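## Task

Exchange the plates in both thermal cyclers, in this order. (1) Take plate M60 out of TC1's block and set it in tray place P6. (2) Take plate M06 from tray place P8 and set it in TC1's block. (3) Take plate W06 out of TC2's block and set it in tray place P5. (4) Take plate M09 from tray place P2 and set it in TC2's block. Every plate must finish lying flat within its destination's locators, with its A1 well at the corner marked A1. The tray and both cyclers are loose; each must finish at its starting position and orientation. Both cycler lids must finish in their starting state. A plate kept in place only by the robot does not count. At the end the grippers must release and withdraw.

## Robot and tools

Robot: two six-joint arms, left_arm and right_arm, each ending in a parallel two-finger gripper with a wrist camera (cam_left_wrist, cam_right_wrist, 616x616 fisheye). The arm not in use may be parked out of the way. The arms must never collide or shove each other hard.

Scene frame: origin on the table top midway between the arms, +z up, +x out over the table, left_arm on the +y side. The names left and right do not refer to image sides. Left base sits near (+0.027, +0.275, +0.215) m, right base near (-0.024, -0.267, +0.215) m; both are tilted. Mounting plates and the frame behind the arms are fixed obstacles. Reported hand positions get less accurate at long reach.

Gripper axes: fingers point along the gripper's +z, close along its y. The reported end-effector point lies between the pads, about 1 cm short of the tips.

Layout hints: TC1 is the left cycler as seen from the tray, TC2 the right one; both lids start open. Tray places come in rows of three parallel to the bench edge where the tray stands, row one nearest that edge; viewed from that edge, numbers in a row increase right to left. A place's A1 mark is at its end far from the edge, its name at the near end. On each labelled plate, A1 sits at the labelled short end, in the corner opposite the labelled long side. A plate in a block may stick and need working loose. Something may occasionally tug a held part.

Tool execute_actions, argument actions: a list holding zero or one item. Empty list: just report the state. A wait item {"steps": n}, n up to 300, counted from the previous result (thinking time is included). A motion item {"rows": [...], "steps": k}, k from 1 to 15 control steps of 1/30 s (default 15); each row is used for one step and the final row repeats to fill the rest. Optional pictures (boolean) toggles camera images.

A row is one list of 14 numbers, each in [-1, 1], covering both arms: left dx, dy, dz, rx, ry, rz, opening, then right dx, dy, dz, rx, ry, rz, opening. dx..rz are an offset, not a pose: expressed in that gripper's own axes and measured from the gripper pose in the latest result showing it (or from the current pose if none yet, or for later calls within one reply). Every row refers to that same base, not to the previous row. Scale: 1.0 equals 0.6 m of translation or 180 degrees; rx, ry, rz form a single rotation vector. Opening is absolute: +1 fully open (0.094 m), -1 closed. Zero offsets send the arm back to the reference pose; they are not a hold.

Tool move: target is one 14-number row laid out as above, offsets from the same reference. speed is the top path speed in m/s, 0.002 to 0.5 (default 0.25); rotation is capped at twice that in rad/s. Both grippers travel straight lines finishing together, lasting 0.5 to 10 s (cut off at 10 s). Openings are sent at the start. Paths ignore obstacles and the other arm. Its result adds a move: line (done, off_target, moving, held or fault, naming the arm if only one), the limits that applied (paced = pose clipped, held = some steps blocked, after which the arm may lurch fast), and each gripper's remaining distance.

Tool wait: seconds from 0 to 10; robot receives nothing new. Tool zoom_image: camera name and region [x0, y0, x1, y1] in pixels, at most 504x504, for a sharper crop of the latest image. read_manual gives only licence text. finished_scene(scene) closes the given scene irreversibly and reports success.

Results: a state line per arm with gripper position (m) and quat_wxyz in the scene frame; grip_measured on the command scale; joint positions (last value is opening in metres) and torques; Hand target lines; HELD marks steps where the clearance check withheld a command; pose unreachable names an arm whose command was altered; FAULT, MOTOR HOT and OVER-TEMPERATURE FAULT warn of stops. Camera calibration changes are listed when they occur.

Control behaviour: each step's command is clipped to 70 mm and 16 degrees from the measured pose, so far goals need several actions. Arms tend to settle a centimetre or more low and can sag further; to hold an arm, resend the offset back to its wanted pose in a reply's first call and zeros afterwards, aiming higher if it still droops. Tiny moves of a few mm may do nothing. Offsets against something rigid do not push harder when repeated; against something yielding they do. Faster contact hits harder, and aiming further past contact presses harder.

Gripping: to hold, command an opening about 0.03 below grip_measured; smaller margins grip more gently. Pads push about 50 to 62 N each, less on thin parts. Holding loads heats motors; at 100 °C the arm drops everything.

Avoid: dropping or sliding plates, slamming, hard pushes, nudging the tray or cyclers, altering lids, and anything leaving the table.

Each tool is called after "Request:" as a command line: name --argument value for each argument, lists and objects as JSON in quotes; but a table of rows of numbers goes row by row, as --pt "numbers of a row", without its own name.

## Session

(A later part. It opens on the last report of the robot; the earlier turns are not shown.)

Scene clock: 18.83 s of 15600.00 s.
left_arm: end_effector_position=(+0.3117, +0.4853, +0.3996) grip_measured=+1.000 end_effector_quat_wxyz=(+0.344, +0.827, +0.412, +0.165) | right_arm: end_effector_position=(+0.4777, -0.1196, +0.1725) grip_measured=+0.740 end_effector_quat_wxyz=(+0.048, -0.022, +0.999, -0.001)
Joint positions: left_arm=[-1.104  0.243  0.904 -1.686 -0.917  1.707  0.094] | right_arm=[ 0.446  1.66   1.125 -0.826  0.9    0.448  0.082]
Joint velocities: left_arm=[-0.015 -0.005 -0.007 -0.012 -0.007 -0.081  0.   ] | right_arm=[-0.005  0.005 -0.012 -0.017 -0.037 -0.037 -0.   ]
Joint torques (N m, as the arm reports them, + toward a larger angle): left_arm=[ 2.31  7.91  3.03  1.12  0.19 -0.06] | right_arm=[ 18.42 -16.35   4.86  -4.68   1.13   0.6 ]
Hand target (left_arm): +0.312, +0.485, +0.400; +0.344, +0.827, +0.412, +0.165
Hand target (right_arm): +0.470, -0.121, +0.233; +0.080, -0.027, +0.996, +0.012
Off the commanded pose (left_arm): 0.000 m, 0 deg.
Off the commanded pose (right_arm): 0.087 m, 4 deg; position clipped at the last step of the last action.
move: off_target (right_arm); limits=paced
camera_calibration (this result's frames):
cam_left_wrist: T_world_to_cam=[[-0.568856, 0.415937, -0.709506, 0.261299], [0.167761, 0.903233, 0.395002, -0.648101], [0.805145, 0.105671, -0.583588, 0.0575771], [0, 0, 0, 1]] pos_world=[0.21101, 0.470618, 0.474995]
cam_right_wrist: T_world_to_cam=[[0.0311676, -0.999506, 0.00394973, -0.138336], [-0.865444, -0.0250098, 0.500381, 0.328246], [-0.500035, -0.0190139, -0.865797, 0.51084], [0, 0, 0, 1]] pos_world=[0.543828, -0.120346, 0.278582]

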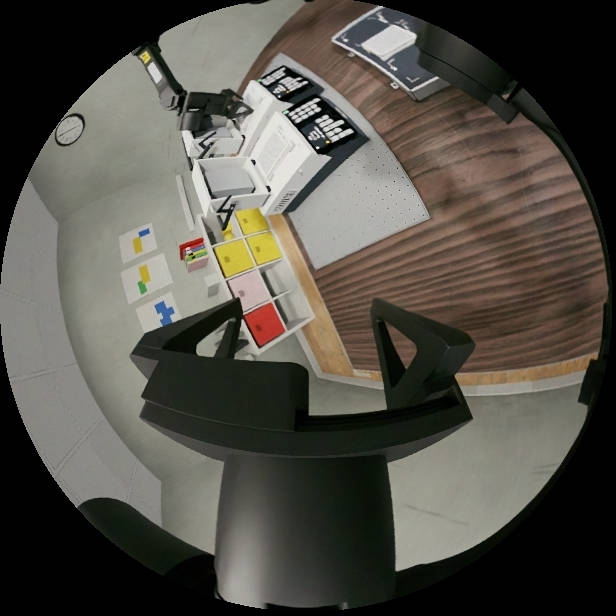

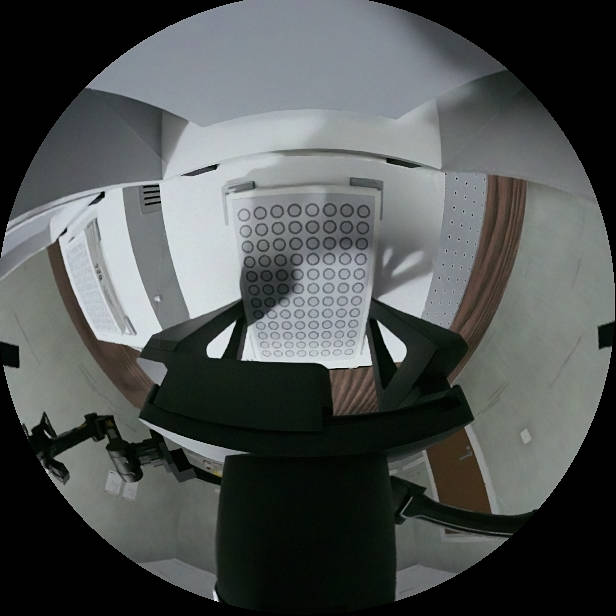

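Request:
execute_actions --actions '[{"rows":[[0,0,0,0,0,0,1,0,0,-0.12,0.08,-0.05,0,0.3]],"steps":15}]'

Request:
wait --seconds 1

Scene clock: 20.20 s of 15600.00 s.
left_arm: end_effector_position=(+0.3117, +0.4853, +0.3996) grip_measured=+1.000 end_effector_quat_wxyz=(+0.344, +0.827, +0.412, +0.165) | right_arm: end_effector_position=(+0.4537, -0.1152, +0.2436) grip_measured=+0.303 end_effector_quat_wxyz=(+0.129, -0.057, +0.982, -0.124)
Joint positions: left_arm=[-1.104  0.243  0.904 -1.686 -0.917  1.707  0.094] | right_arm=[ 0.643  1.714  1.166 -1.191  1.204  0.796  0.061]
Joint velocities: left_arm=[ 0.015 -0.005  0.002 -0.007 -0.051  0.022  0.   ] | right_arm=[-0.005  0.005  0.134 -0.212 -0.022  0.286 -0.   ]
Joint torques (N m, as the arm reports them, + toward a larger angle): left_arm=[ 2.24  7.76  3.1   1.19  0.19 -0.06] | right_arm=[ 8.66 -9.4   8.39 -0.28  0.42 -0.08]
Hand target (left_arm): +0.312, +0.485, +0.400; +0.344, +0.827, +0.412, +0.165
Hand target (right_arm): +0.470, -0.120, +0.245; +0.128, -0.017, +0.984, -0.124
Off the commanded pose (left_arm): 0.000 m, 0 deg.
Off the commanded pose (right_arm): 0.018 m, 5 deg.
Steps of this call (steps 1 to 26: nothing new was sent; steps 27 to 41: all 15 steps of this action). Readings (end_effector_position):
27: left_arm (+0.3117, +0.4853, +0.3996) | right_arm (+0.4791, -0.1214, +0.1740)
28: left_arm (+0.3117, +0.4853, +0.3996) | right_arm (+0.4782, -0.1198, +0.1777)
30: left_arm (+0.3117, +0.4853, +0.3996) | right_arm (+0.4691, -0.1094, +0.1902)
34: left_arm (+0.3117, +0.4853, +0.3996) | right_arm (+0.4460, -0.1009, +0.2271)
41: the state above
camera_calibration (this result's frames):
cam_left_wrist: T_world_to_cam=[[-0.568856, 0.415937, -0.709506, 0.261299], [0.167761, 0.903233, 0.395002, -0.648101], [0.805145, 0.105671, -0.583588, 0.0575771], [0, 0, 0, 1]] pos_world=[0.21101, 0.470618, 0.474995]
cam_right_wrist: T_world_to_cam=[[0.0670378, -0.964363, 0.255949, -0.2071], [-0.937613, 0.0268234, 0.346644, 0.348184], [-0.341156, -0.263219, -0.902401, 0.469202], [0, 0, 0, 1]] pos_world=[0.500416, -0.0855559, 0.35572]

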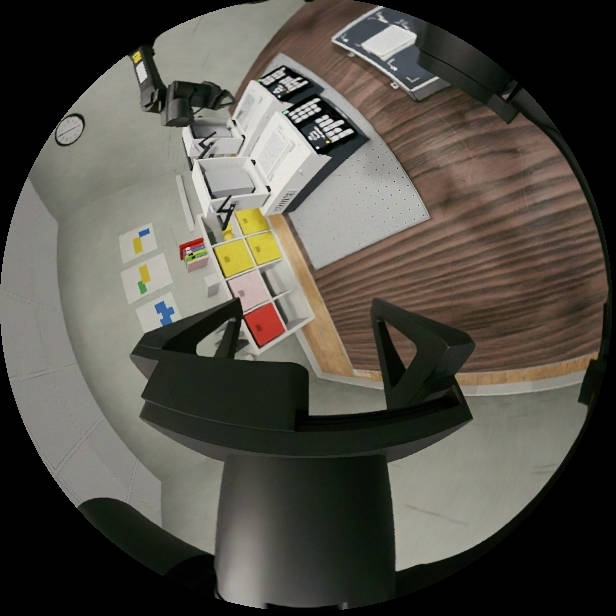

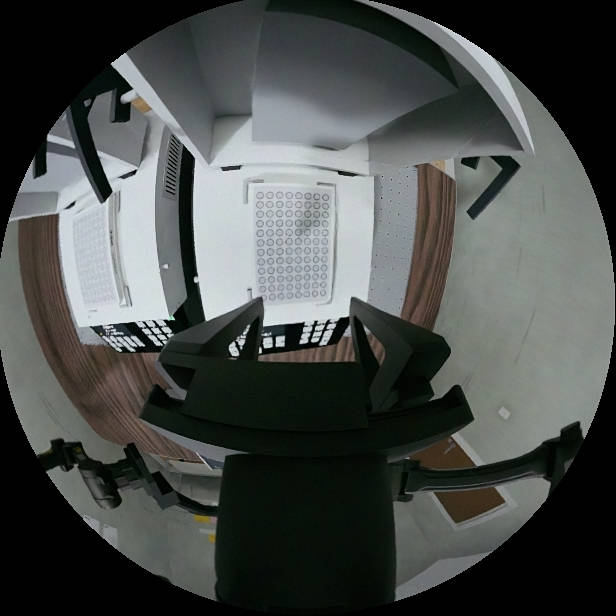

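Scene clock: 21.20 s of 15600.00 s.
left_arm: end_effector_position=(+0.3117, +0.4853, +0.3996) grip_measured=+1.000 end_effector_quat_wxyz=(+0.344, +0.827, +0.412, +0.165) | right_arm: end_effector_position=(+0.4555, -0.1164, +0.2455) grip_measured=+0.303 end_effector_quat_wxyz=(+0.131, -0.035, +0.983, -0.122)
Joint positions: left_arm=[-1.104  0.243  0.904 -1.686 -0.917  1.707  0.094] | right_arm=[ 0.643  1.714  1.174 -1.206  1.204  0.847  0.061]
Joint velocities: left_arm=[-0.005  0.005  0.007  0.002  0.037 -0.051  0.   ] | right_arm=[-0.005 -0.005 -0.002  0.002 -0.007  0.081 -0.001]
Joint torques (N m, as the arm reports them, + toward a larger angle): left_arm=[ 2.44  8.13  3.09  1.23  0.17 -0.05] | right_arm=[ 8.86 -8.98  8.72 -0.34  0.4  -0.04]
Hand target (left_arm): +0.312, +0.485, +0.400; +0.344, +0.827, +0.412, +0.165
Hand target (right_arm): +0.470, -0.120, +0.245; +0.128, -0.017, +0.984, -0.124
Off the commanded pose (left_arm): 0.000 m, 0 deg.
Off the commanded pose (right_arm): 0.016 m, 2 deg.
Steps of this call (steps 1 to 30: nothing new was sent). Readings (end_effector_position):
1: left_arm (+0.3117, +0.4853, +0.3996) | right_arm (+0.4548, -0.1156, +0.2446)
2: left_arm (+0.3117, +0.4853, +0.3996) | right_arm (+0.4555, -0.1158, +0.2453)
4: left_arm (+0.3117, +0.4853, +0.3996) | right_arm (+0.4557, -0.1161, +0.2455)
8: left_arm (+0.3117, +0.4853, +0.3996) | right_arm (+0.4555, -0.1163, +0.2455)
30: the state above
camera_calibration (this result's frames):
cam_left_wrist: T_world_to_cam=[[-0.568856, 0.415937, -0.709506, 0.261299], [0.167761, 0.903233, 0.395002, -0.648101], [0.805145, 0.105671, -0.583588, 0.0575771], [0, 0, 0, 1]] pos_world=[0.21101, 0.470618, 0.474995]
cam_right_wrist: T_world_to_cam=[[0.023828, -0.968775, 0.246793, -0.187422], [-0.938696, 0.0632446, 0.338895, 0.35587], [-0.343921, -0.239739, -0.907878, 0.476546], [0, 0, 0, 1]] pos_world=[0.502414, -0.0898299, 0.358297]

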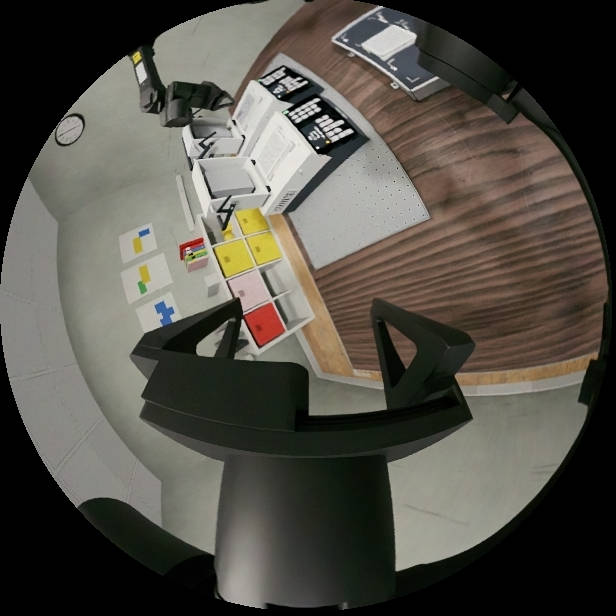

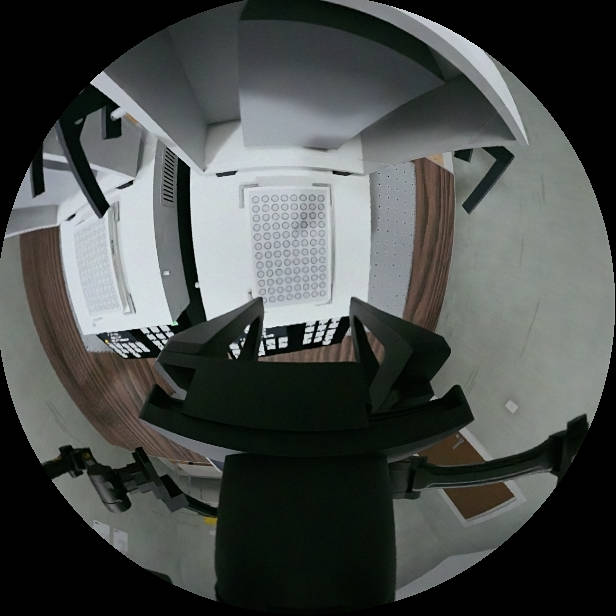

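Request:
move --target '[0,0,0,0,0,0,1,-0.02,0.02,0.02,-0.08,0,0.005,1]' --speed 0.1

Scene clock: 23.53 s of 15600.00 s.
left_arm: end_effector_position=(+0.3117, +0.4853, +0.3996) grip_measured=+1.000 end_effector_quat_wxyz=(+0.344, +0.827, +0.412, +0.165) | right_arm: end_effector_position=(+0.4702, -0.0991, +0.2430) grip_measured=+1.000 end_effector_quat_wxyz=(+0.134, -0.046, +0.990, +0.007)
Joint positions: left_arm=[-1.104  0.243  0.904 -1.686 -0.917  1.707  0.094] | right_arm=[ 0.605  1.589  1.08  -0.788  0.999  0.437  0.094]
Joint velocities: left_arm=[-0.005 -0.005  0.007  0.007 -0.007 -0.051  0.   ] | right_arm=[-0.005 -0.015 -0.002 -0.002 -0.066 -0.022  0.   ]
Joint torques (N m, as the arm reports them, + toward a larger angle): left_arm=[ 2.38  8.19  3.11  1.28  0.18 -0.06] | right_arm=[ 8.06 -9.77  5.34  1.17  0.07 -0.25]
Hand target (left_arm): +0.312, +0.485, +0.400; +0.344, +0.827, +0.412, +0.165
Hand target (right_arm): +0.470, -0.107, +0.235; +0.129, -0.043, +0.991, +0.003
Off the commanded pose (left_arm): 0.000 m, 0 deg.
Off the commanded pose (right_arm): 0.011 m, 1 deg.
move: off_target (right_arm)
camera_calibration (this result's frames):
cam_left_wrist: T_world_to_cam=[[-0.568856, 0.415937, -0.709506, 0.261299], [0.167761, 0.903233, 0.395002, -0.648101], [0.805145, 0.105671, -0.583588, 0.0575771], [0, 0, 0, 1]] pos_world=[0.21101, 0.470618, 0.474995]
cam_right_wrist: T_world_to_cam=[[0.0814481, -0.996668, -0.00435854, -0.139237], [-0.935583, -0.0779622, 0.344393, 0.35271], [-0.343585, -0.0239723, -0.938816, 0.512202], [0, 0, 0, 1]] pos_world=[0.517315, -0.0989961, 0.358786]

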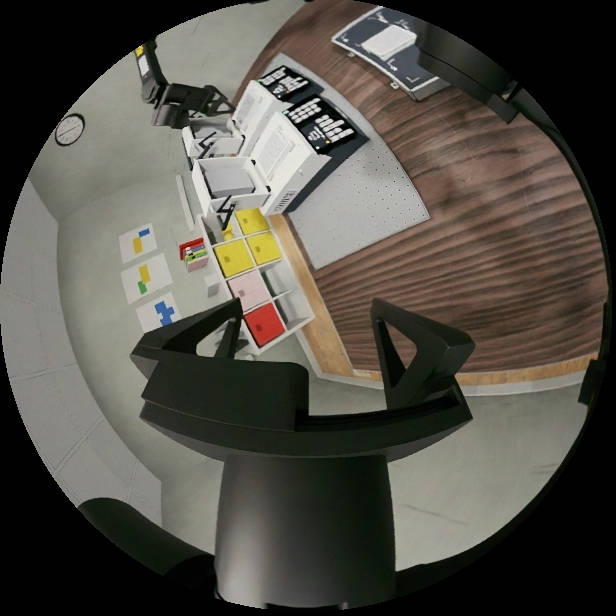

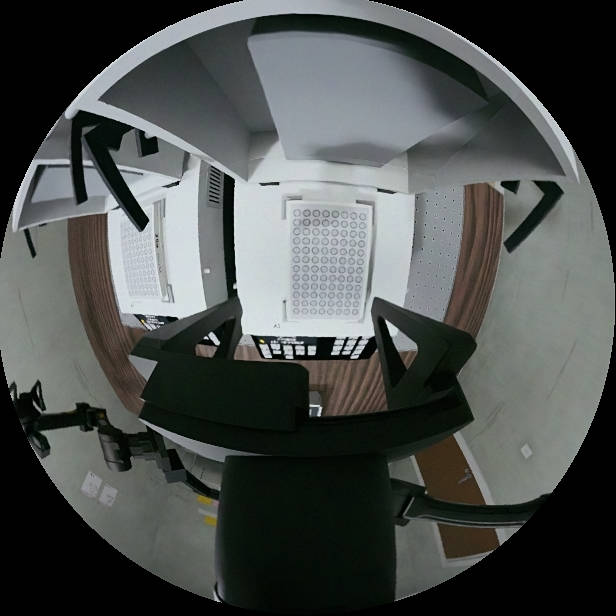

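Request:
move --target '[0,0,0,0,0,0,1,0,-0.04,0.05,0,0,0.01,1]' --speed 0.1

Request:
move --target '[0,0,0,0,0,0,1,0.015,-0.004,0.115,0,0,0,1]' --speed 0.06

Scene clock: 25.17 s of 15600.00 s.
left_arm: end_effector_position=(+0.3117, +0.4853, +0.3996) grip_measured=+1.000 end_effector_quat_wxyz=(+0.344, +0.827, +0.412, +0.165) | right_arm: end_effector_position=(+0.4812, -0.1167, +0.2188) grip_measured=+1.000 end_effector_quat_wxyz=(+0.136, -0.032, +0.990, +0.011)
Joint positions: left_arm=[-1.104  0.243  0.904 -1.686 -0.917  1.707  0.094] | right_arm=[ 0.534  1.561  1.037 -0.661  0.974  0.337  0.094]
Joint velocities: left_arm=[-0.015 -0.015  0.007 -0.007  0.007  0.037  0.   ] | right_arm=[-0.024 -0.015  0.012 -0.002  0.007 -0.037  0.   ]
Joint torques (N m, as the arm reports them, + toward a larger angle): left_arm=[ 1.97  8.09  3.22  1.23  0.18 -0.08] | right_arm=[ 8.22 -9.78  4.7   1.35  0.03 -0.19]
Hand target (left_arm): +0.312, +0.485, +0.400; +0.344, +0.827, +0.412, +0.165
Hand target (right_arm): +0.480, -0.122, +0.214; +0.133, -0.031, +0.991, +0.009
Off the commanded pose (left_arm): 0.000 m, 0 deg.
Off the commanded pose (right_arm): 0.007 m, 0 deg.
move: done
camera_calibration (this result's frames):
cam_left_wrist: T_world_to_cam=[[-0.568856, 0.415937, -0.709506, 0.261299], [0.167761, 0.903233, 0.395002, -0.648101], [0.805145, 0.105671, -0.583588, 0.0575771], [0, 0, 0, 1]] pos_world=[0.21101, 0.470618, 0.474995]
cam_right_wrist: T_world_to_cam=[[0.0531679, -0.998458, -0.0159807, -0.141866], [-0.938513, -0.05543, 0.340764, 0.374753], [-0.341125, -0.00311963, -0.940013, 0.494291], [0, 0, 0, 1]] pos_world=[0.527868, -0.119333, 0.33467]

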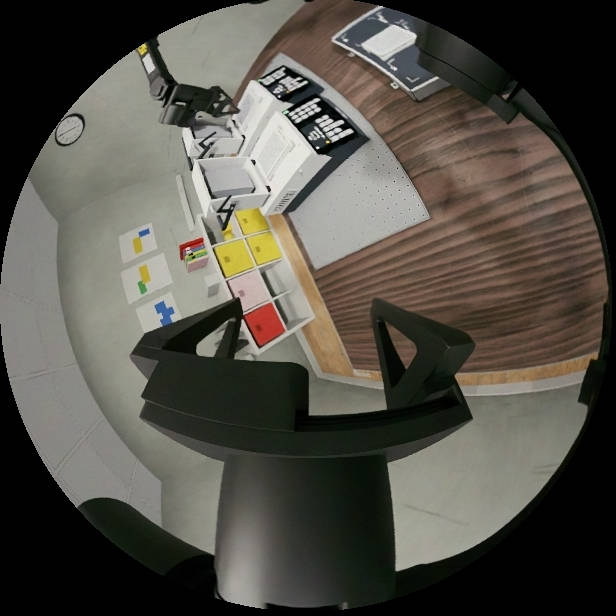

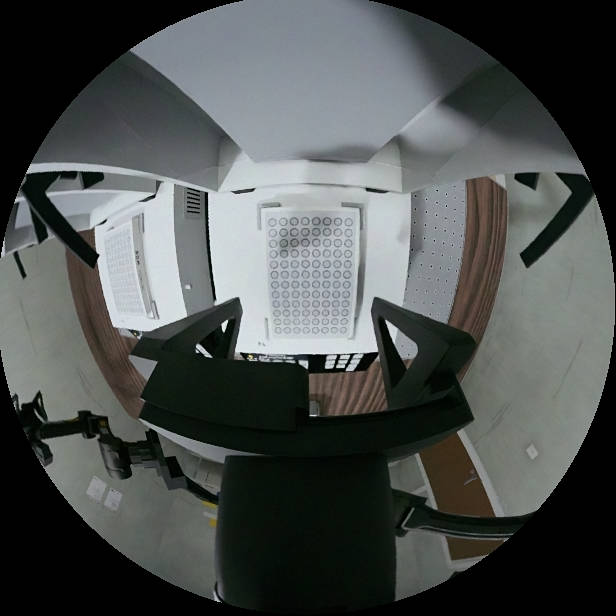

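Scene clock: 26.60 s of 15600.00 s.
left_arm: end_effector_position=(+0.3117, +0.4853, +0.3996) grip_measured=+1.000 end_effector_quat_wxyz=(+0.344, +0.827, +0.412, +0.165) | right_arm: end_effector_position=(+0.4979, -0.1148, +0.1679) grip_measured=+1.000 end_effector_quat_wxyz=(+0.148, -0.025, +0.988, +0.019)
Joint positions: left_arm=[-1.104  0.243  0.904 -1.686 -0.917  1.707  0.094] | right_arm=[ 0.435  1.611  0.994 -0.397  0.922  0.161  0.094]
Joint velocities: left_arm=[-0.005 -0.015  0.012 -0.022  0.022 -0.066  0.   ] | right_arm=[-0.015 -0.005  0.007  0.012  0.066 -0.11   0.   ]
Joint torques (N m, as the arm reports them, + toward a larger angle): left_arm=[ 2.34  7.92  3.13  1.08  0.18 -0.04] | right_arm=[ 8.18 -9.09  4.3   1.51 -0.07 -0.26]
Hand target (left_arm): +0.312, +0.485, +0.400; +0.344, +0.827, +0.412, +0.165
Hand target (right_arm): +0.491, -0.118, +0.150; +0.135, -0.032, +0.990, +0.011
Off the commanded pose (left_arm): 0.000 m, 0 deg.
Off the commanded pose (right_arm): 0.019 m, 2 deg.
move: off_target (right_arm)
camera_calibration (this result's frames):
cam_left_wrist: T_world_to_cam=[[-0.568856, 0.415937, -0.709506, 0.261299], [0.167761, 0.903233, 0.395002, -0.648101], [0.805145, 0.105671, -0.583588, 0.0575771], [0, 0, 0, 1]] pos_world=[0.21101, 0.470618, 0.474995]
cam_right_wrist: T_world_to_cam=[[0.0428995, -0.998527, -0.0332155, -0.133656], [-0.947103, -0.0512289, 0.316815, 0.416665], [-0.31805, 0.0178673, -0.947906, 0.444402], [0, 0, 0, 1]] pos_world=[0.541701, -0.120054, 0.284806]

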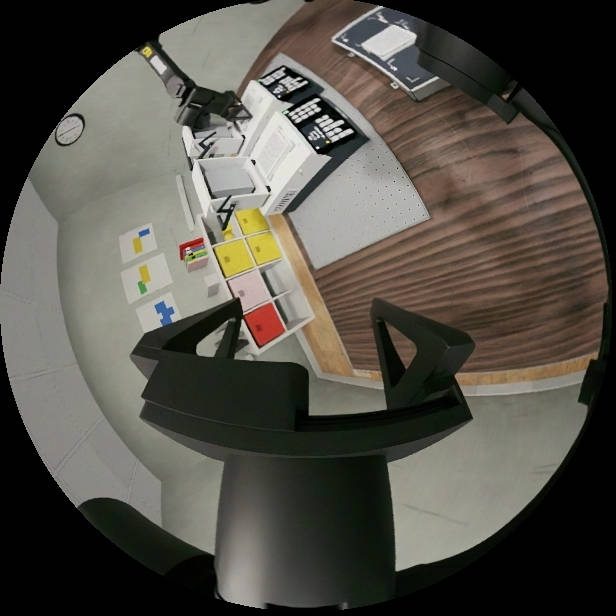

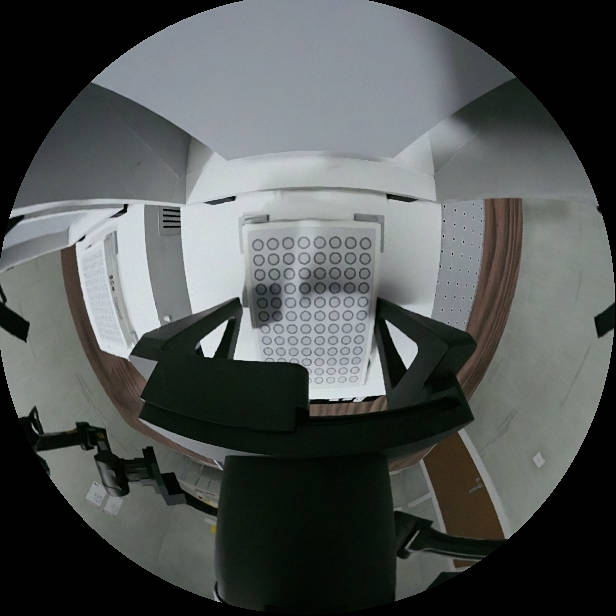

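Request:
move --target '[0,0,0,0,0,0,1,0,-0.005,0.01,0,0,0,0.0]'

Request:
execute_actions --actions '[{"rows":[[0,0,0,0,0,0,1,-0.03,0,-0.12,0,0,0,0.0]],"steps":15}]' --pictures false

Request:
execute_actions --actions '[{"rows":[[0,0,0,0,0,0,1,-0.03,0,-0.12,0,0.05,0,0.0]],"steps":15}]'

Scene clock: 28.30 s of 15600.00 s.
left_arm: end_effector_position=(+0.3117, +0.4853, +0.3996) grip_measured=+1.000 end_effector_quat_wxyz=(+0.344, +0.827, +0.412, +0.165) | right_arm: end_effector_position=(+0.4990, -0.1184, +0.1675) grip_measured=+0.757 end_effector_quat_wxyz=(+0.149, -0.026, +0.988, +0.013)
Joint positions: left_arm=[-1.104  0.243  0.904 -1.686 -0.917  1.707  0.094] | right_arm=[ 0.431  1.608  0.994 -0.397  0.933  0.154  0.083]
Joint velocities: left_arm=[-0.005 -0.005  0.012  0.022 -0.066 -0.095  0.   ] | right_arm=[ 0.005  0.005 -0.002  0.007  0.051  0.051  0.001]
Joint torques (N m, as the arm reports them, + toward a larger angle): left_arm=[ 2.48  8.36  3.1   1.16  0.16 -0.05] | right_arm=[ 8.8  -9.89  4.96  1.81 -0.52 -0.26]
Hand target (left_arm): +0.312, +0.485, +0.400; +0.344, +0.827, +0.412, +0.165
Hand target (right_arm): +0.500, -0.118, +0.162; +0.148, -0.025, +0.989, +0.019
Off the commanded pose (left_arm): 0.000 m, 0 deg.
Off the commanded pose (right_arm): 0.006 m, 1 deg.
move: done
camera_calibration (this result's frames):
cam_left_wrist: T_world_to_cam=[[-0.568856, 0.415937, -0.709506, 0.261299], [0.167761, 0.903233, 0.395002, -0.648101], [0.805145, 0.105671, -0.583588, 0.0575771], [0, 0, 0, 1]] pos_world=[0.21101, 0.470618, 0.474995]
cam_right_wrist: T_world_to_cam=[[0.0430108, -0.998867, -0.0203863, -0.139521], [-0.947717, -0.0472495, 0.315595, 0.418648], [-0.3162, 0.00574648, -0.948675, 0.44225], [0, 0, 0, 1]] pos_world=[0.5426, -0.122123, 0.284584]

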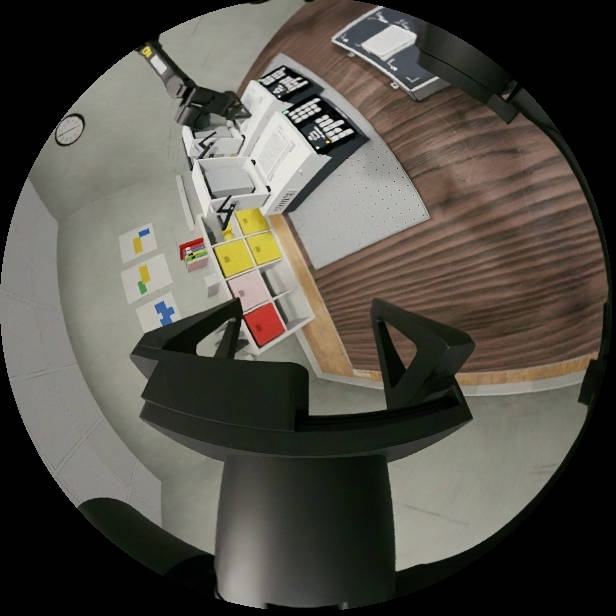

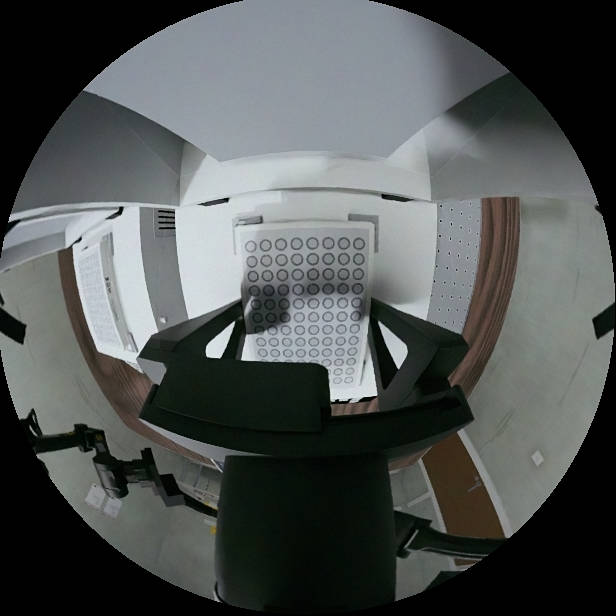

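Scene clock: 28.80 s of 15600.00 s.
left_arm: end_effector_position=(+0.3117, +0.4853, +0.3996) grip_measured=+1.000 end_effector_quat_wxyz=(+0.344, +0.827, +0.412, +0.165) | right_arm: end_effector_position=(+0.4974, -0.1190, +0.1711) grip_measured=+0.758 end_effector_quat_wxyz=(+0.111, -0.022, +0.994, +0.001)
Joint positions: left_arm=[-1.104  0.243  0.904 -1.686 -0.917  1.707  0.094] | right_arm=[ 0.439  1.634  1.066 -0.585  0.942  0.279  0.083]
Joint velocities: left_arm=[-0.005 -0.005 -0.022 -0.002  0.007  0.007  0.   ] | right_arm=[-0.005 -0.005 -0.027 -0.012 -0.051  0.081 -0.   ]
Joint torques (N m, as the arm reports them, + toward a larger angle): left_arm=[ 2.5   8.11  3.12  1.24  0.18 -0.06] | right_arm=[ 17.89 -16.94   5.23  -3.21   1.54   0.27]
Hand target (left_arm): +0.312, +0.485, +0.400; +0.344, +0.827, +0.412, +0.165
Hand target (right_arm): +0.496, -0.120, +0.234; +0.150, -0.026, +0.988, +0.015
Off the commanded pose (left_arm): 0.000 m, 0 deg.
Off the commanded pose (right_arm): 0.071 m, 5 deg.
Steps of this call (steps 1 to 15: all 15 steps of this action). Readings (end_effector_position):
1: left_arm (+0.3117, +0.4853, +0.3996) | right_arm (+0.4974, -0.1195, +0.1704)
2: left_arm (+0.3117, +0.4853, +0.3996) | right_arm (+0.4971, -0.1190, +0.1714)
4: left_arm (+0.3117, +0.4853, +0.3996) | right_arm (+0.4973, -0.1190, +0.1709)
8: left_arm (+0.3117, +0.4853, +0.3996) | right_arm (+0.4974, -0.1191, +0.1711)
15: the state above

Scene clock: 29.30 s of 15600.00 s.
left_arm: end_effector_position=(+0.3117, +0.4853, +0.3996) grip_measured=+1.000 end_effector_quat_wxyz=(+0.344, +0.827, +0.412, +0.165) | right_arm: end_effector_position=(+0.5034, -0.1183, +0.1841) grip_measured=+0.735 end_effector_quat_wxyz=(+0.035, -0.022, +0.999, -0.013)
Joint positions: left_arm=[-1.104  0.243  0.904 -1.686 -0.917  1.707  0.094] | right_arm=[ 0.448  1.707  1.247 -0.959  0.91   0.493  0.082]
Joint velocities: left_arm=[-0.005 -0.005  0.007 -0.012 -0.095  0.022  0.   ] | right_arm=[ 0.005  0.005  0.032 -0.042  0.081  0.007 -0.   ]
Joint torques (N m, as the arm reports them, + toward a larger angle): left_arm=[ 2.1   8.04  3.06  1.19  0.17 -0.07] | right_arm=[ 16.89 -15.14   8.17  -7.34  -0.36   0.8 ]
Hand target (left_arm): +0.312, +0.485, +0.400; +0.344, +0.827, +0.412, +0.165
Hand target (right_arm): +0.499, -0.120, +0.240; +0.040, -0.024, +0.999, +0.004
Off the commanded pose (left_arm): 0.000 m, 0 deg.
Off the commanded pose (right_arm): 0.061 m, 2 deg.
Steps of this call (steps 1 to 15: all 15 steps of this action). Readings (end_effector_position):
1: left_arm (+0.3117, +0.4853, +0.3996) | right_arm (+0.4971, -0.1184, +0.1723)
2: left_arm (+0.3117, +0.4853, +0.3996) | right_arm (+0.4960, -0.1192, +0.1717)
4: left_arm (+0.3117, +0.4853, +0.3996) | right_arm (+0.4955, -0.1198, +0.1765)
8: left_arm (+0.3117, +0.4853, +0.3996) | right_arm (+0.5014, -0.1189, +0.1821)
15: the state above
camera_calibration (this result's frames):
cam_left_wrist: T_world_to_cam=[[-0.568856, 0.415937, -0.709506, 0.261299], [0.167761, 0.903233, 0.395002, -0.648101], [0.805145, 0.105671, -0.583588, 0.0575771], [0, 0, 0, 1]] pos_world=[0.21101, 0.470618, 0.474995]
cam_right_wrist: T_world_to_cam=[[0.030835, -0.999127, 0.0281982, -0.14212], [-0.852374, -0.0115509, 0.522805, 0.335646], [-0.522023, -0.0401561, -0.851986, 0.539764], [0, 0, 0, 1]] pos_world=[0.572247, -0.116444, 0.288401]

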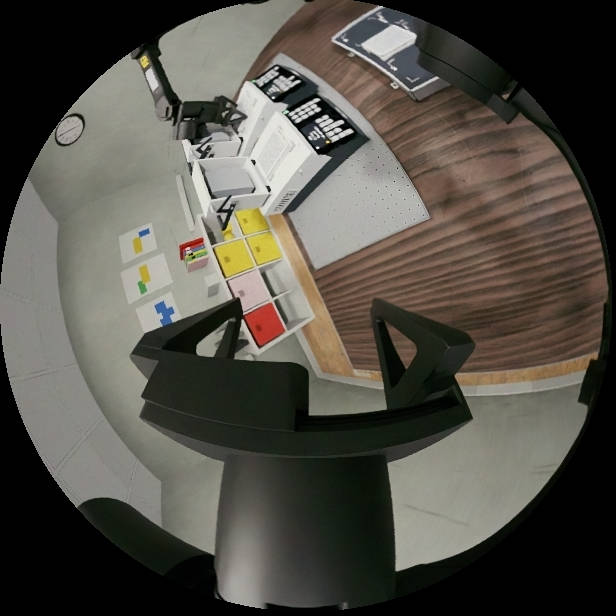

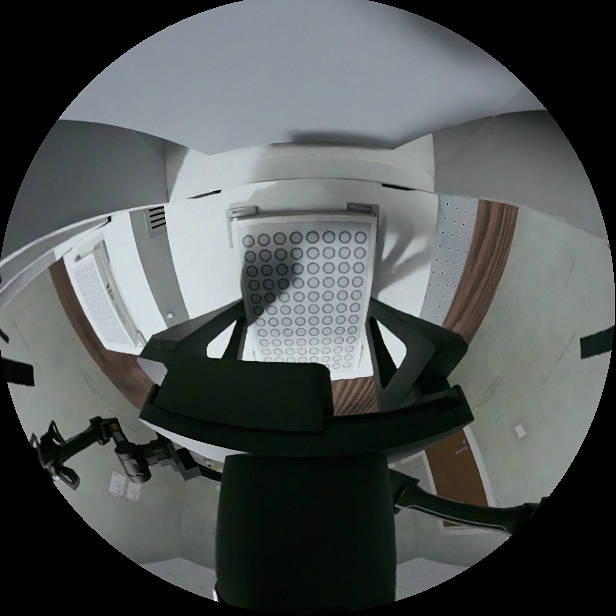

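Request:
move --target '[0,0,0,0,0,0,1,0.01,0,0.025,0,-0.07,0,0.0]' --speed 0.05

Request:
move --target '[0,0,0,0,0,0,1,0,0,0,0,0,0,1]'

Scene clock: 32.70 s of 15600.00 s.
left_arm: end_effector_position=(+0.3117, +0.4853, +0.3996) grip_measured=+1.000 end_effector_quat_wxyz=(+0.344, +0.827, +0.412, +0.165) | right_arm: end_effector_position=(+0.5040, -0.1181, +0.1790) grip_measured=+0.735 end_effector_quat_wxyz=(+0.149, -0.024, +0.989, -0.008)
Joint positions: left_arm=[-1.104  0.243  0.904 -1.686 -0.917  1.707  0.094] | right_arm=[ 0.456  1.621  1.033 -0.467  0.986  0.2    0.082]
Joint velocities: left_arm=[-0.015 -0.005 -0.012 -0.007  0.022 -0.051  0.   ] | right_arm=[-0.005 -0.005  0.002  0.022  0.022 -0.007 -0.   ]
Joint torques (N m, as the arm reports them, + toward a larger angle): left_arm=[ 2.38  8.16  3.07  1.05  0.15 -0.05] | right_arm=[ 9.09 -9.64  4.37  1.68  0.19 -0.13]
Hand target (left_arm): +0.312, +0.485, +0.400; +0.344, +0.827, +0.412, +0.165
Hand target (right_arm): +0.499, -0.119, +0.169; +0.144, -0.024, +0.989, -0.013
Off the commanded pose (left_arm): 0.000 m, 0 deg.
Off the commanded pose (right_arm): 0.012 m, 1 deg.
move: off_target (right_arm)
camera_calibration (this result's frames):
cam_left_wrist: T_world_to_cam=[[-0.568856, 0.415937, -0.709506, 0.261299], [0.167761, 0.903233, 0.395002, -0.648101], [0.805145, 0.105671, -0.583588, 0.0575771], [0, 0, 0, 1]] pos_world=[0.21101, 0.470618, 0.474995]
cam_right_wrist: T_world_to_cam=[[0.0323483, -0.999281, 0.0197806, -0.141035], [-0.948432, -0.0244463, 0.316037, 0.422685], [-0.315326, -0.0289838, -0.948541, 0.450149], [0, 0, 0, 1]] pos_world=[0.547394, -0.117553, 0.29619]

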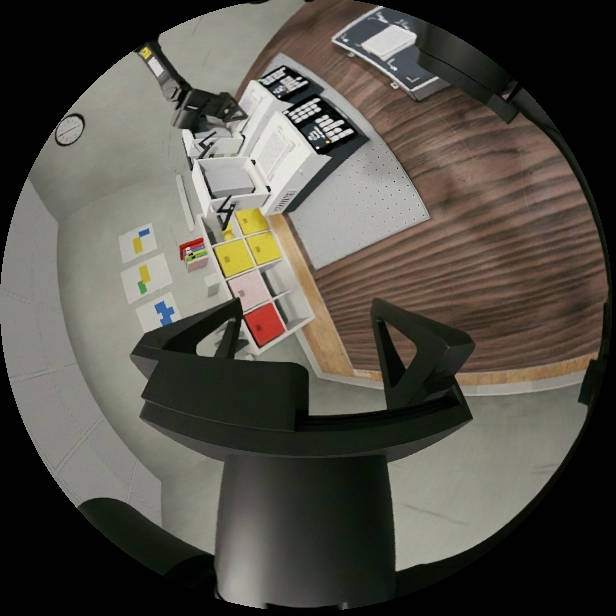

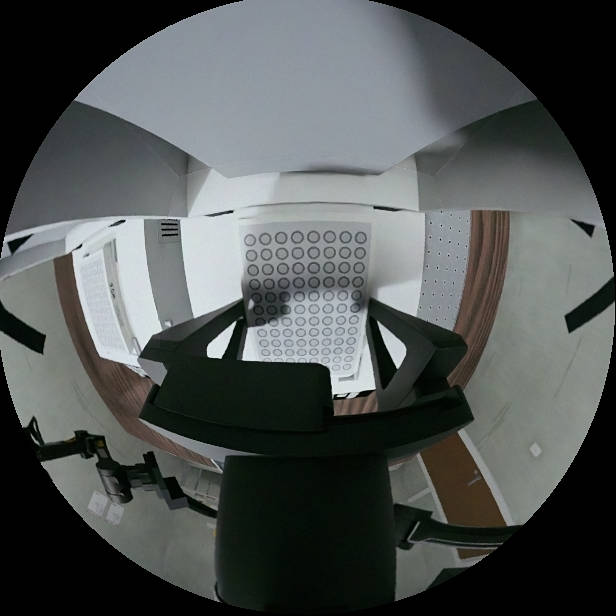

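Scene clock: 33.20 s of 15600.00 s.
left_arm: end_effector_position=(+0.3117, +0.4853, +0.3996) grip_measured=+1.000 end_effector_quat_wxyz=(+0.344, +0.827, +0.412, +0.165) | right_arm: end_effector_position=(+0.5041, -0.1181, +0.1791) grip_measured=+1.000 end_effector_quat_wxyz=(+0.149, -0.024, +0.989, -0.008)
Joint positions: left_arm=[-1.104  0.243  0.904 -1.686 -0.917  1.707  0.094] | right_arm=[ 0.456  1.621  1.033 -0.466  0.986  0.2    0.094]
Joint velocities: left_arm=[-0.005 -0.005 -0.007  0.012  0.007 -0.081  0.   ] | right_arm=[ 0.005 -0.015 -0.017 -0.002 -0.066  0.022  0.   ]
Joint torques (N m, as the arm reports them, + toward a larger angle): left_arm=[ 2.47  8.01  3.05  1.22  0.16 -0.04] | right_arm=[  9.34 -10.09   5.48   0.72   0.13  -0.13]
Hand target (left_arm): +0.312, +0.485, +0.400; +0.344, +0.827, +0.412, +0.165
Hand target (right_arm): +0.504, -0.118, +0.179; +0.149, -0.024, +0.989, -0.008
Off the commanded pose (left_arm): 0.000 m, 0 deg.
Off the commanded pose (right_arm): 0.000 m, 0 deg.
move: done
camera_calibration (this result's frames):
cam_left_wrist: T_world_to_cam=[[-0.568856, 0.415937, -0.709506, 0.261299], [0.167761, 0.903233, 0.395002, -0.648101], [0.805145, 0.105671, -0.583588, 0.0575771], [0, 0, 0, 1]] pos_world=[0.21101, 0.470618, 0.474995]
cam_right_wrist: T_world_to_cam=[[0.0317668, -0.999305, 0.0195084, -0.140798], [-0.948576, -0.0239923, 0.315638, 0.422974], [-0.31495, -0.028532, -0.948679, 0.450214], [0, 0, 0, 1]] pos_world=[0.547491, -0.117707, 0.296349]

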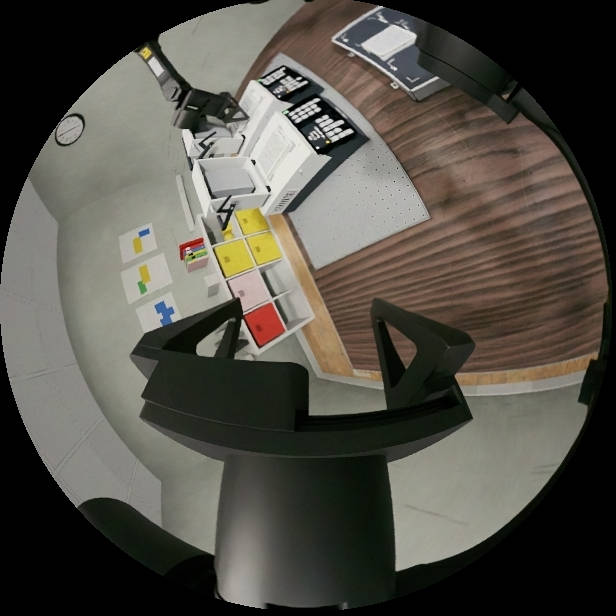

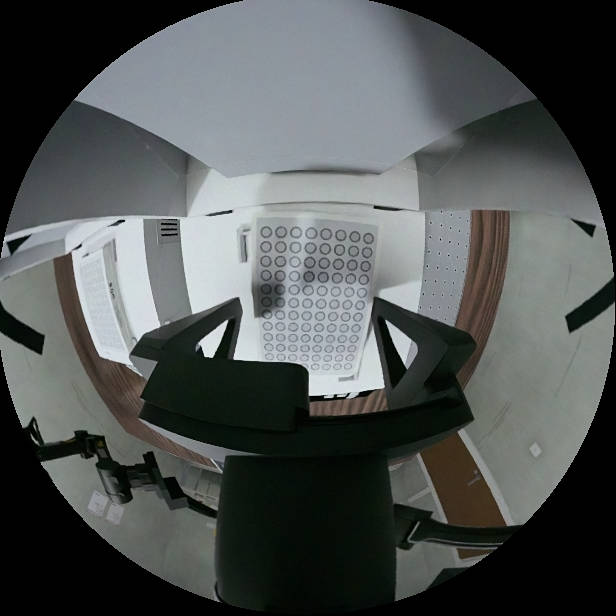

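It's freed. Regrip and lift.

Request:
move --target '[0,0,0,0,0,0,1,0,0,0,0,0,0,0.4]'

Request:
move --target '[0,0,0,0,0,0,1,0.05,0,-0.18,0,0,0,0.4]' --speed 0.1

Scene clock: 34.73 s of 15600.00 s.
left_arm: end_effector_position=(+0.3117, +0.4853, +0.3996) grip_measured=+1.000 end_effector_quat_wxyz=(+0.344, +0.827, +0.412, +0.165) | right_arm: end_effector_position=(+0.5042, -0.1185, +0.1792) grip_measured=+0.698 end_effector_quat_wxyz=(+0.149, -0.024, +0.988, -0.009)
Joint positions: left_arm=[-1.104  0.243  0.904 -1.686 -0.917  1.707  0.094] | right_arm=[ 0.456  1.621  1.033 -0.466  0.988  0.2    0.08 ]
Joint velocities: left_arm=[-0.005 -0.015 -0.012  0.002  0.081 -0.022  0.   ] | right_arm=[-0.015 -0.005 -0.002 -0.012 -0.037 -0.007  0.001]
Joint torques (N m, as the arm reports them, + toward a larger angle): left_arm=[ 2.71  8.14  3.02  1.15  0.18 -0.07] | right_arm=[10.01 -9.52  5.45  0.74  0.05 -0.13]
Hand target (left_arm): +0.312, +0.485, +0.400; +0.344, +0.827, +0.412, +0.165
Hand target (right_arm): +0.504, -0.118, +0.179; +0.149, -0.024, +0.989, -0.008
Off the commanded pose (left_arm): 0.000 m, 0 deg.
Off the commanded pose (right_arm): 0.000 m, 0 deg.
move: done
camera_calibration (this result's frames):
cam_left_wrist: T_world_to_cam=[[-0.568856, 0.415937, -0.709506, 0.261299], [0.167761, 0.903233, 0.395002, -0.648101], [0.805145, 0.105671, -0.583588, 0.0575771], [0, 0, 0, 1]] pos_world=[0.21101, 0.470618, 0.474995]
cam_right_wrist: T_world_to_cam=[[0.0314704, -0.999268, 0.0217582, -0.141432], [-0.94876, -0.0230174, 0.315159, 0.423335], [-0.314427, -0.0305614, -0.948789, 0.449778], [0, 0, 0, 1]] pos_world=[0.547517, -0.117839, 0.296404]

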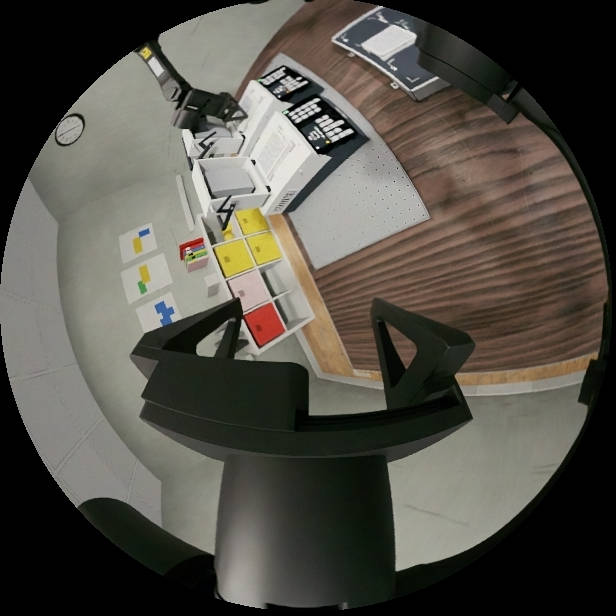

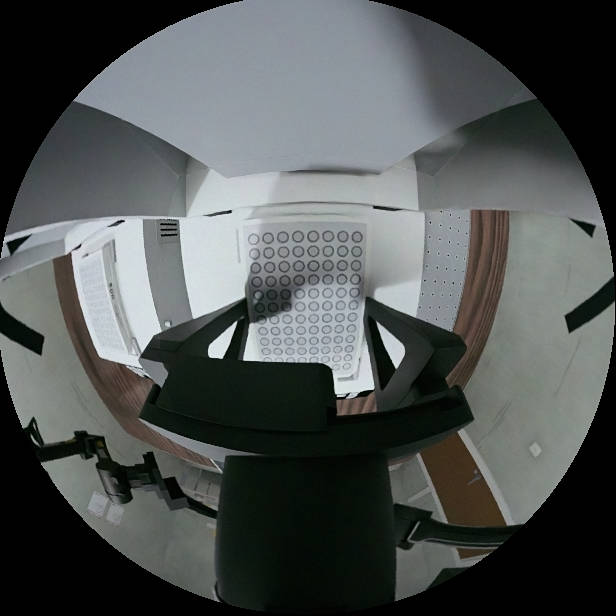

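Scene clock: 36.37 s of 15600.00 s.
left_arm: end_effector_position=(+0.3117, +0.4853, +0.3996) grip_measured=+1.000 end_effector_quat_wxyz=(+0.344, +0.827, +0.412, +0.165) | right_arm: end_effector_position=(+0.4490, -0.1239, +0.2710) grip_measured=+0.698 end_effector_quat_wxyz=(+0.148, -0.017, +0.989, -0.013)
Joint positions: left_arm=[-1.104  0.243  0.904 -1.686 -0.917  1.707  0.094] | right_arm=[ 0.665  1.516  1.042 -0.919  1.068  0.602  0.08 ]
Joint velocities: left_arm=[-0.005 -0.005 -0.002 -0.007  0.007 -0.022  0.   ] | right_arm=[-0.005 -0.005 -0.002 -0.002  0.007 -0.037 -0.001]
Joint torques (N m, as the arm reports them, + toward a larger angle): left_arm=[ 2.52  7.8   3.08  1.13  0.19 -0.04] | right_arm=[10.21 -8.47  6.12  0.17  0.13 -0.09]
Hand target (left_arm): +0.312, +0.485, +0.400; +0.344, +0.827, +0.412, +0.165
Hand target (right_arm): +0.443, -0.118, +0.274; +0.149, -0.024, +0.988, -0.009
Off the commanded pose (left_arm): 0.000 m, 0 deg.
Off the commanded pose (right_arm): 0.008 m, 1 deg.
move: done
camera_calibration (this result's frames):
cam_left_wrist: T_world_to_cam=[[-0.568856, 0.415937, -0.709506, 0.261299], [0.167761, 0.903233, 0.395002, -0.648101], [0.805145, 0.105671, -0.583588, 0.0575771], [0, 0, 0, 1]] pos_world=[0.21101, 0.470618, 0.474995]
cam_right_wrist: T_world_to_cam=[[0.0178375, -0.999483, 0.0267471, -0.142297], [-0.948473, -0.00845076, 0.316745, 0.343148], [-0.316356, -0.0310189, -0.948133, 0.519996], [0, 0, 0, 1]] pos_world=[0.492509, -0.123194, 0.388141]

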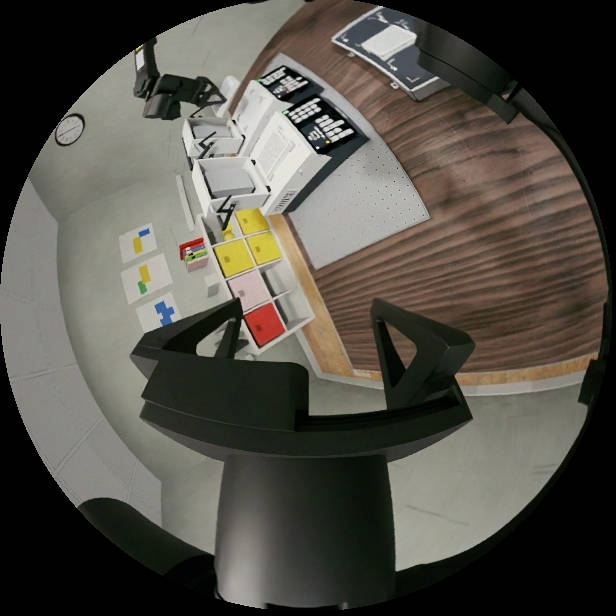

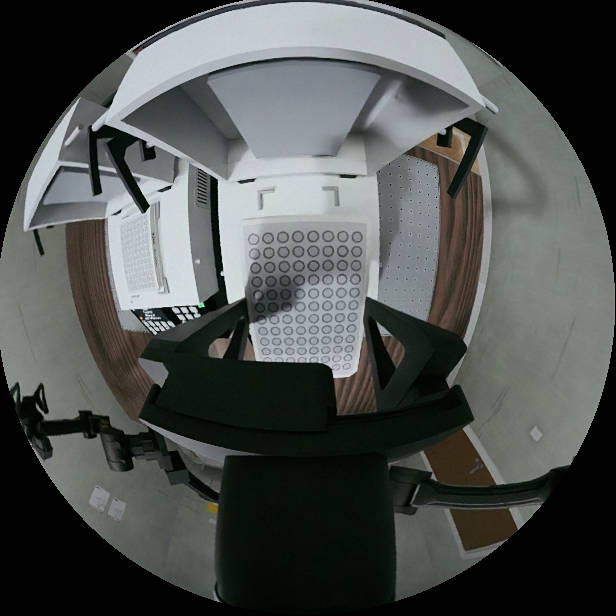

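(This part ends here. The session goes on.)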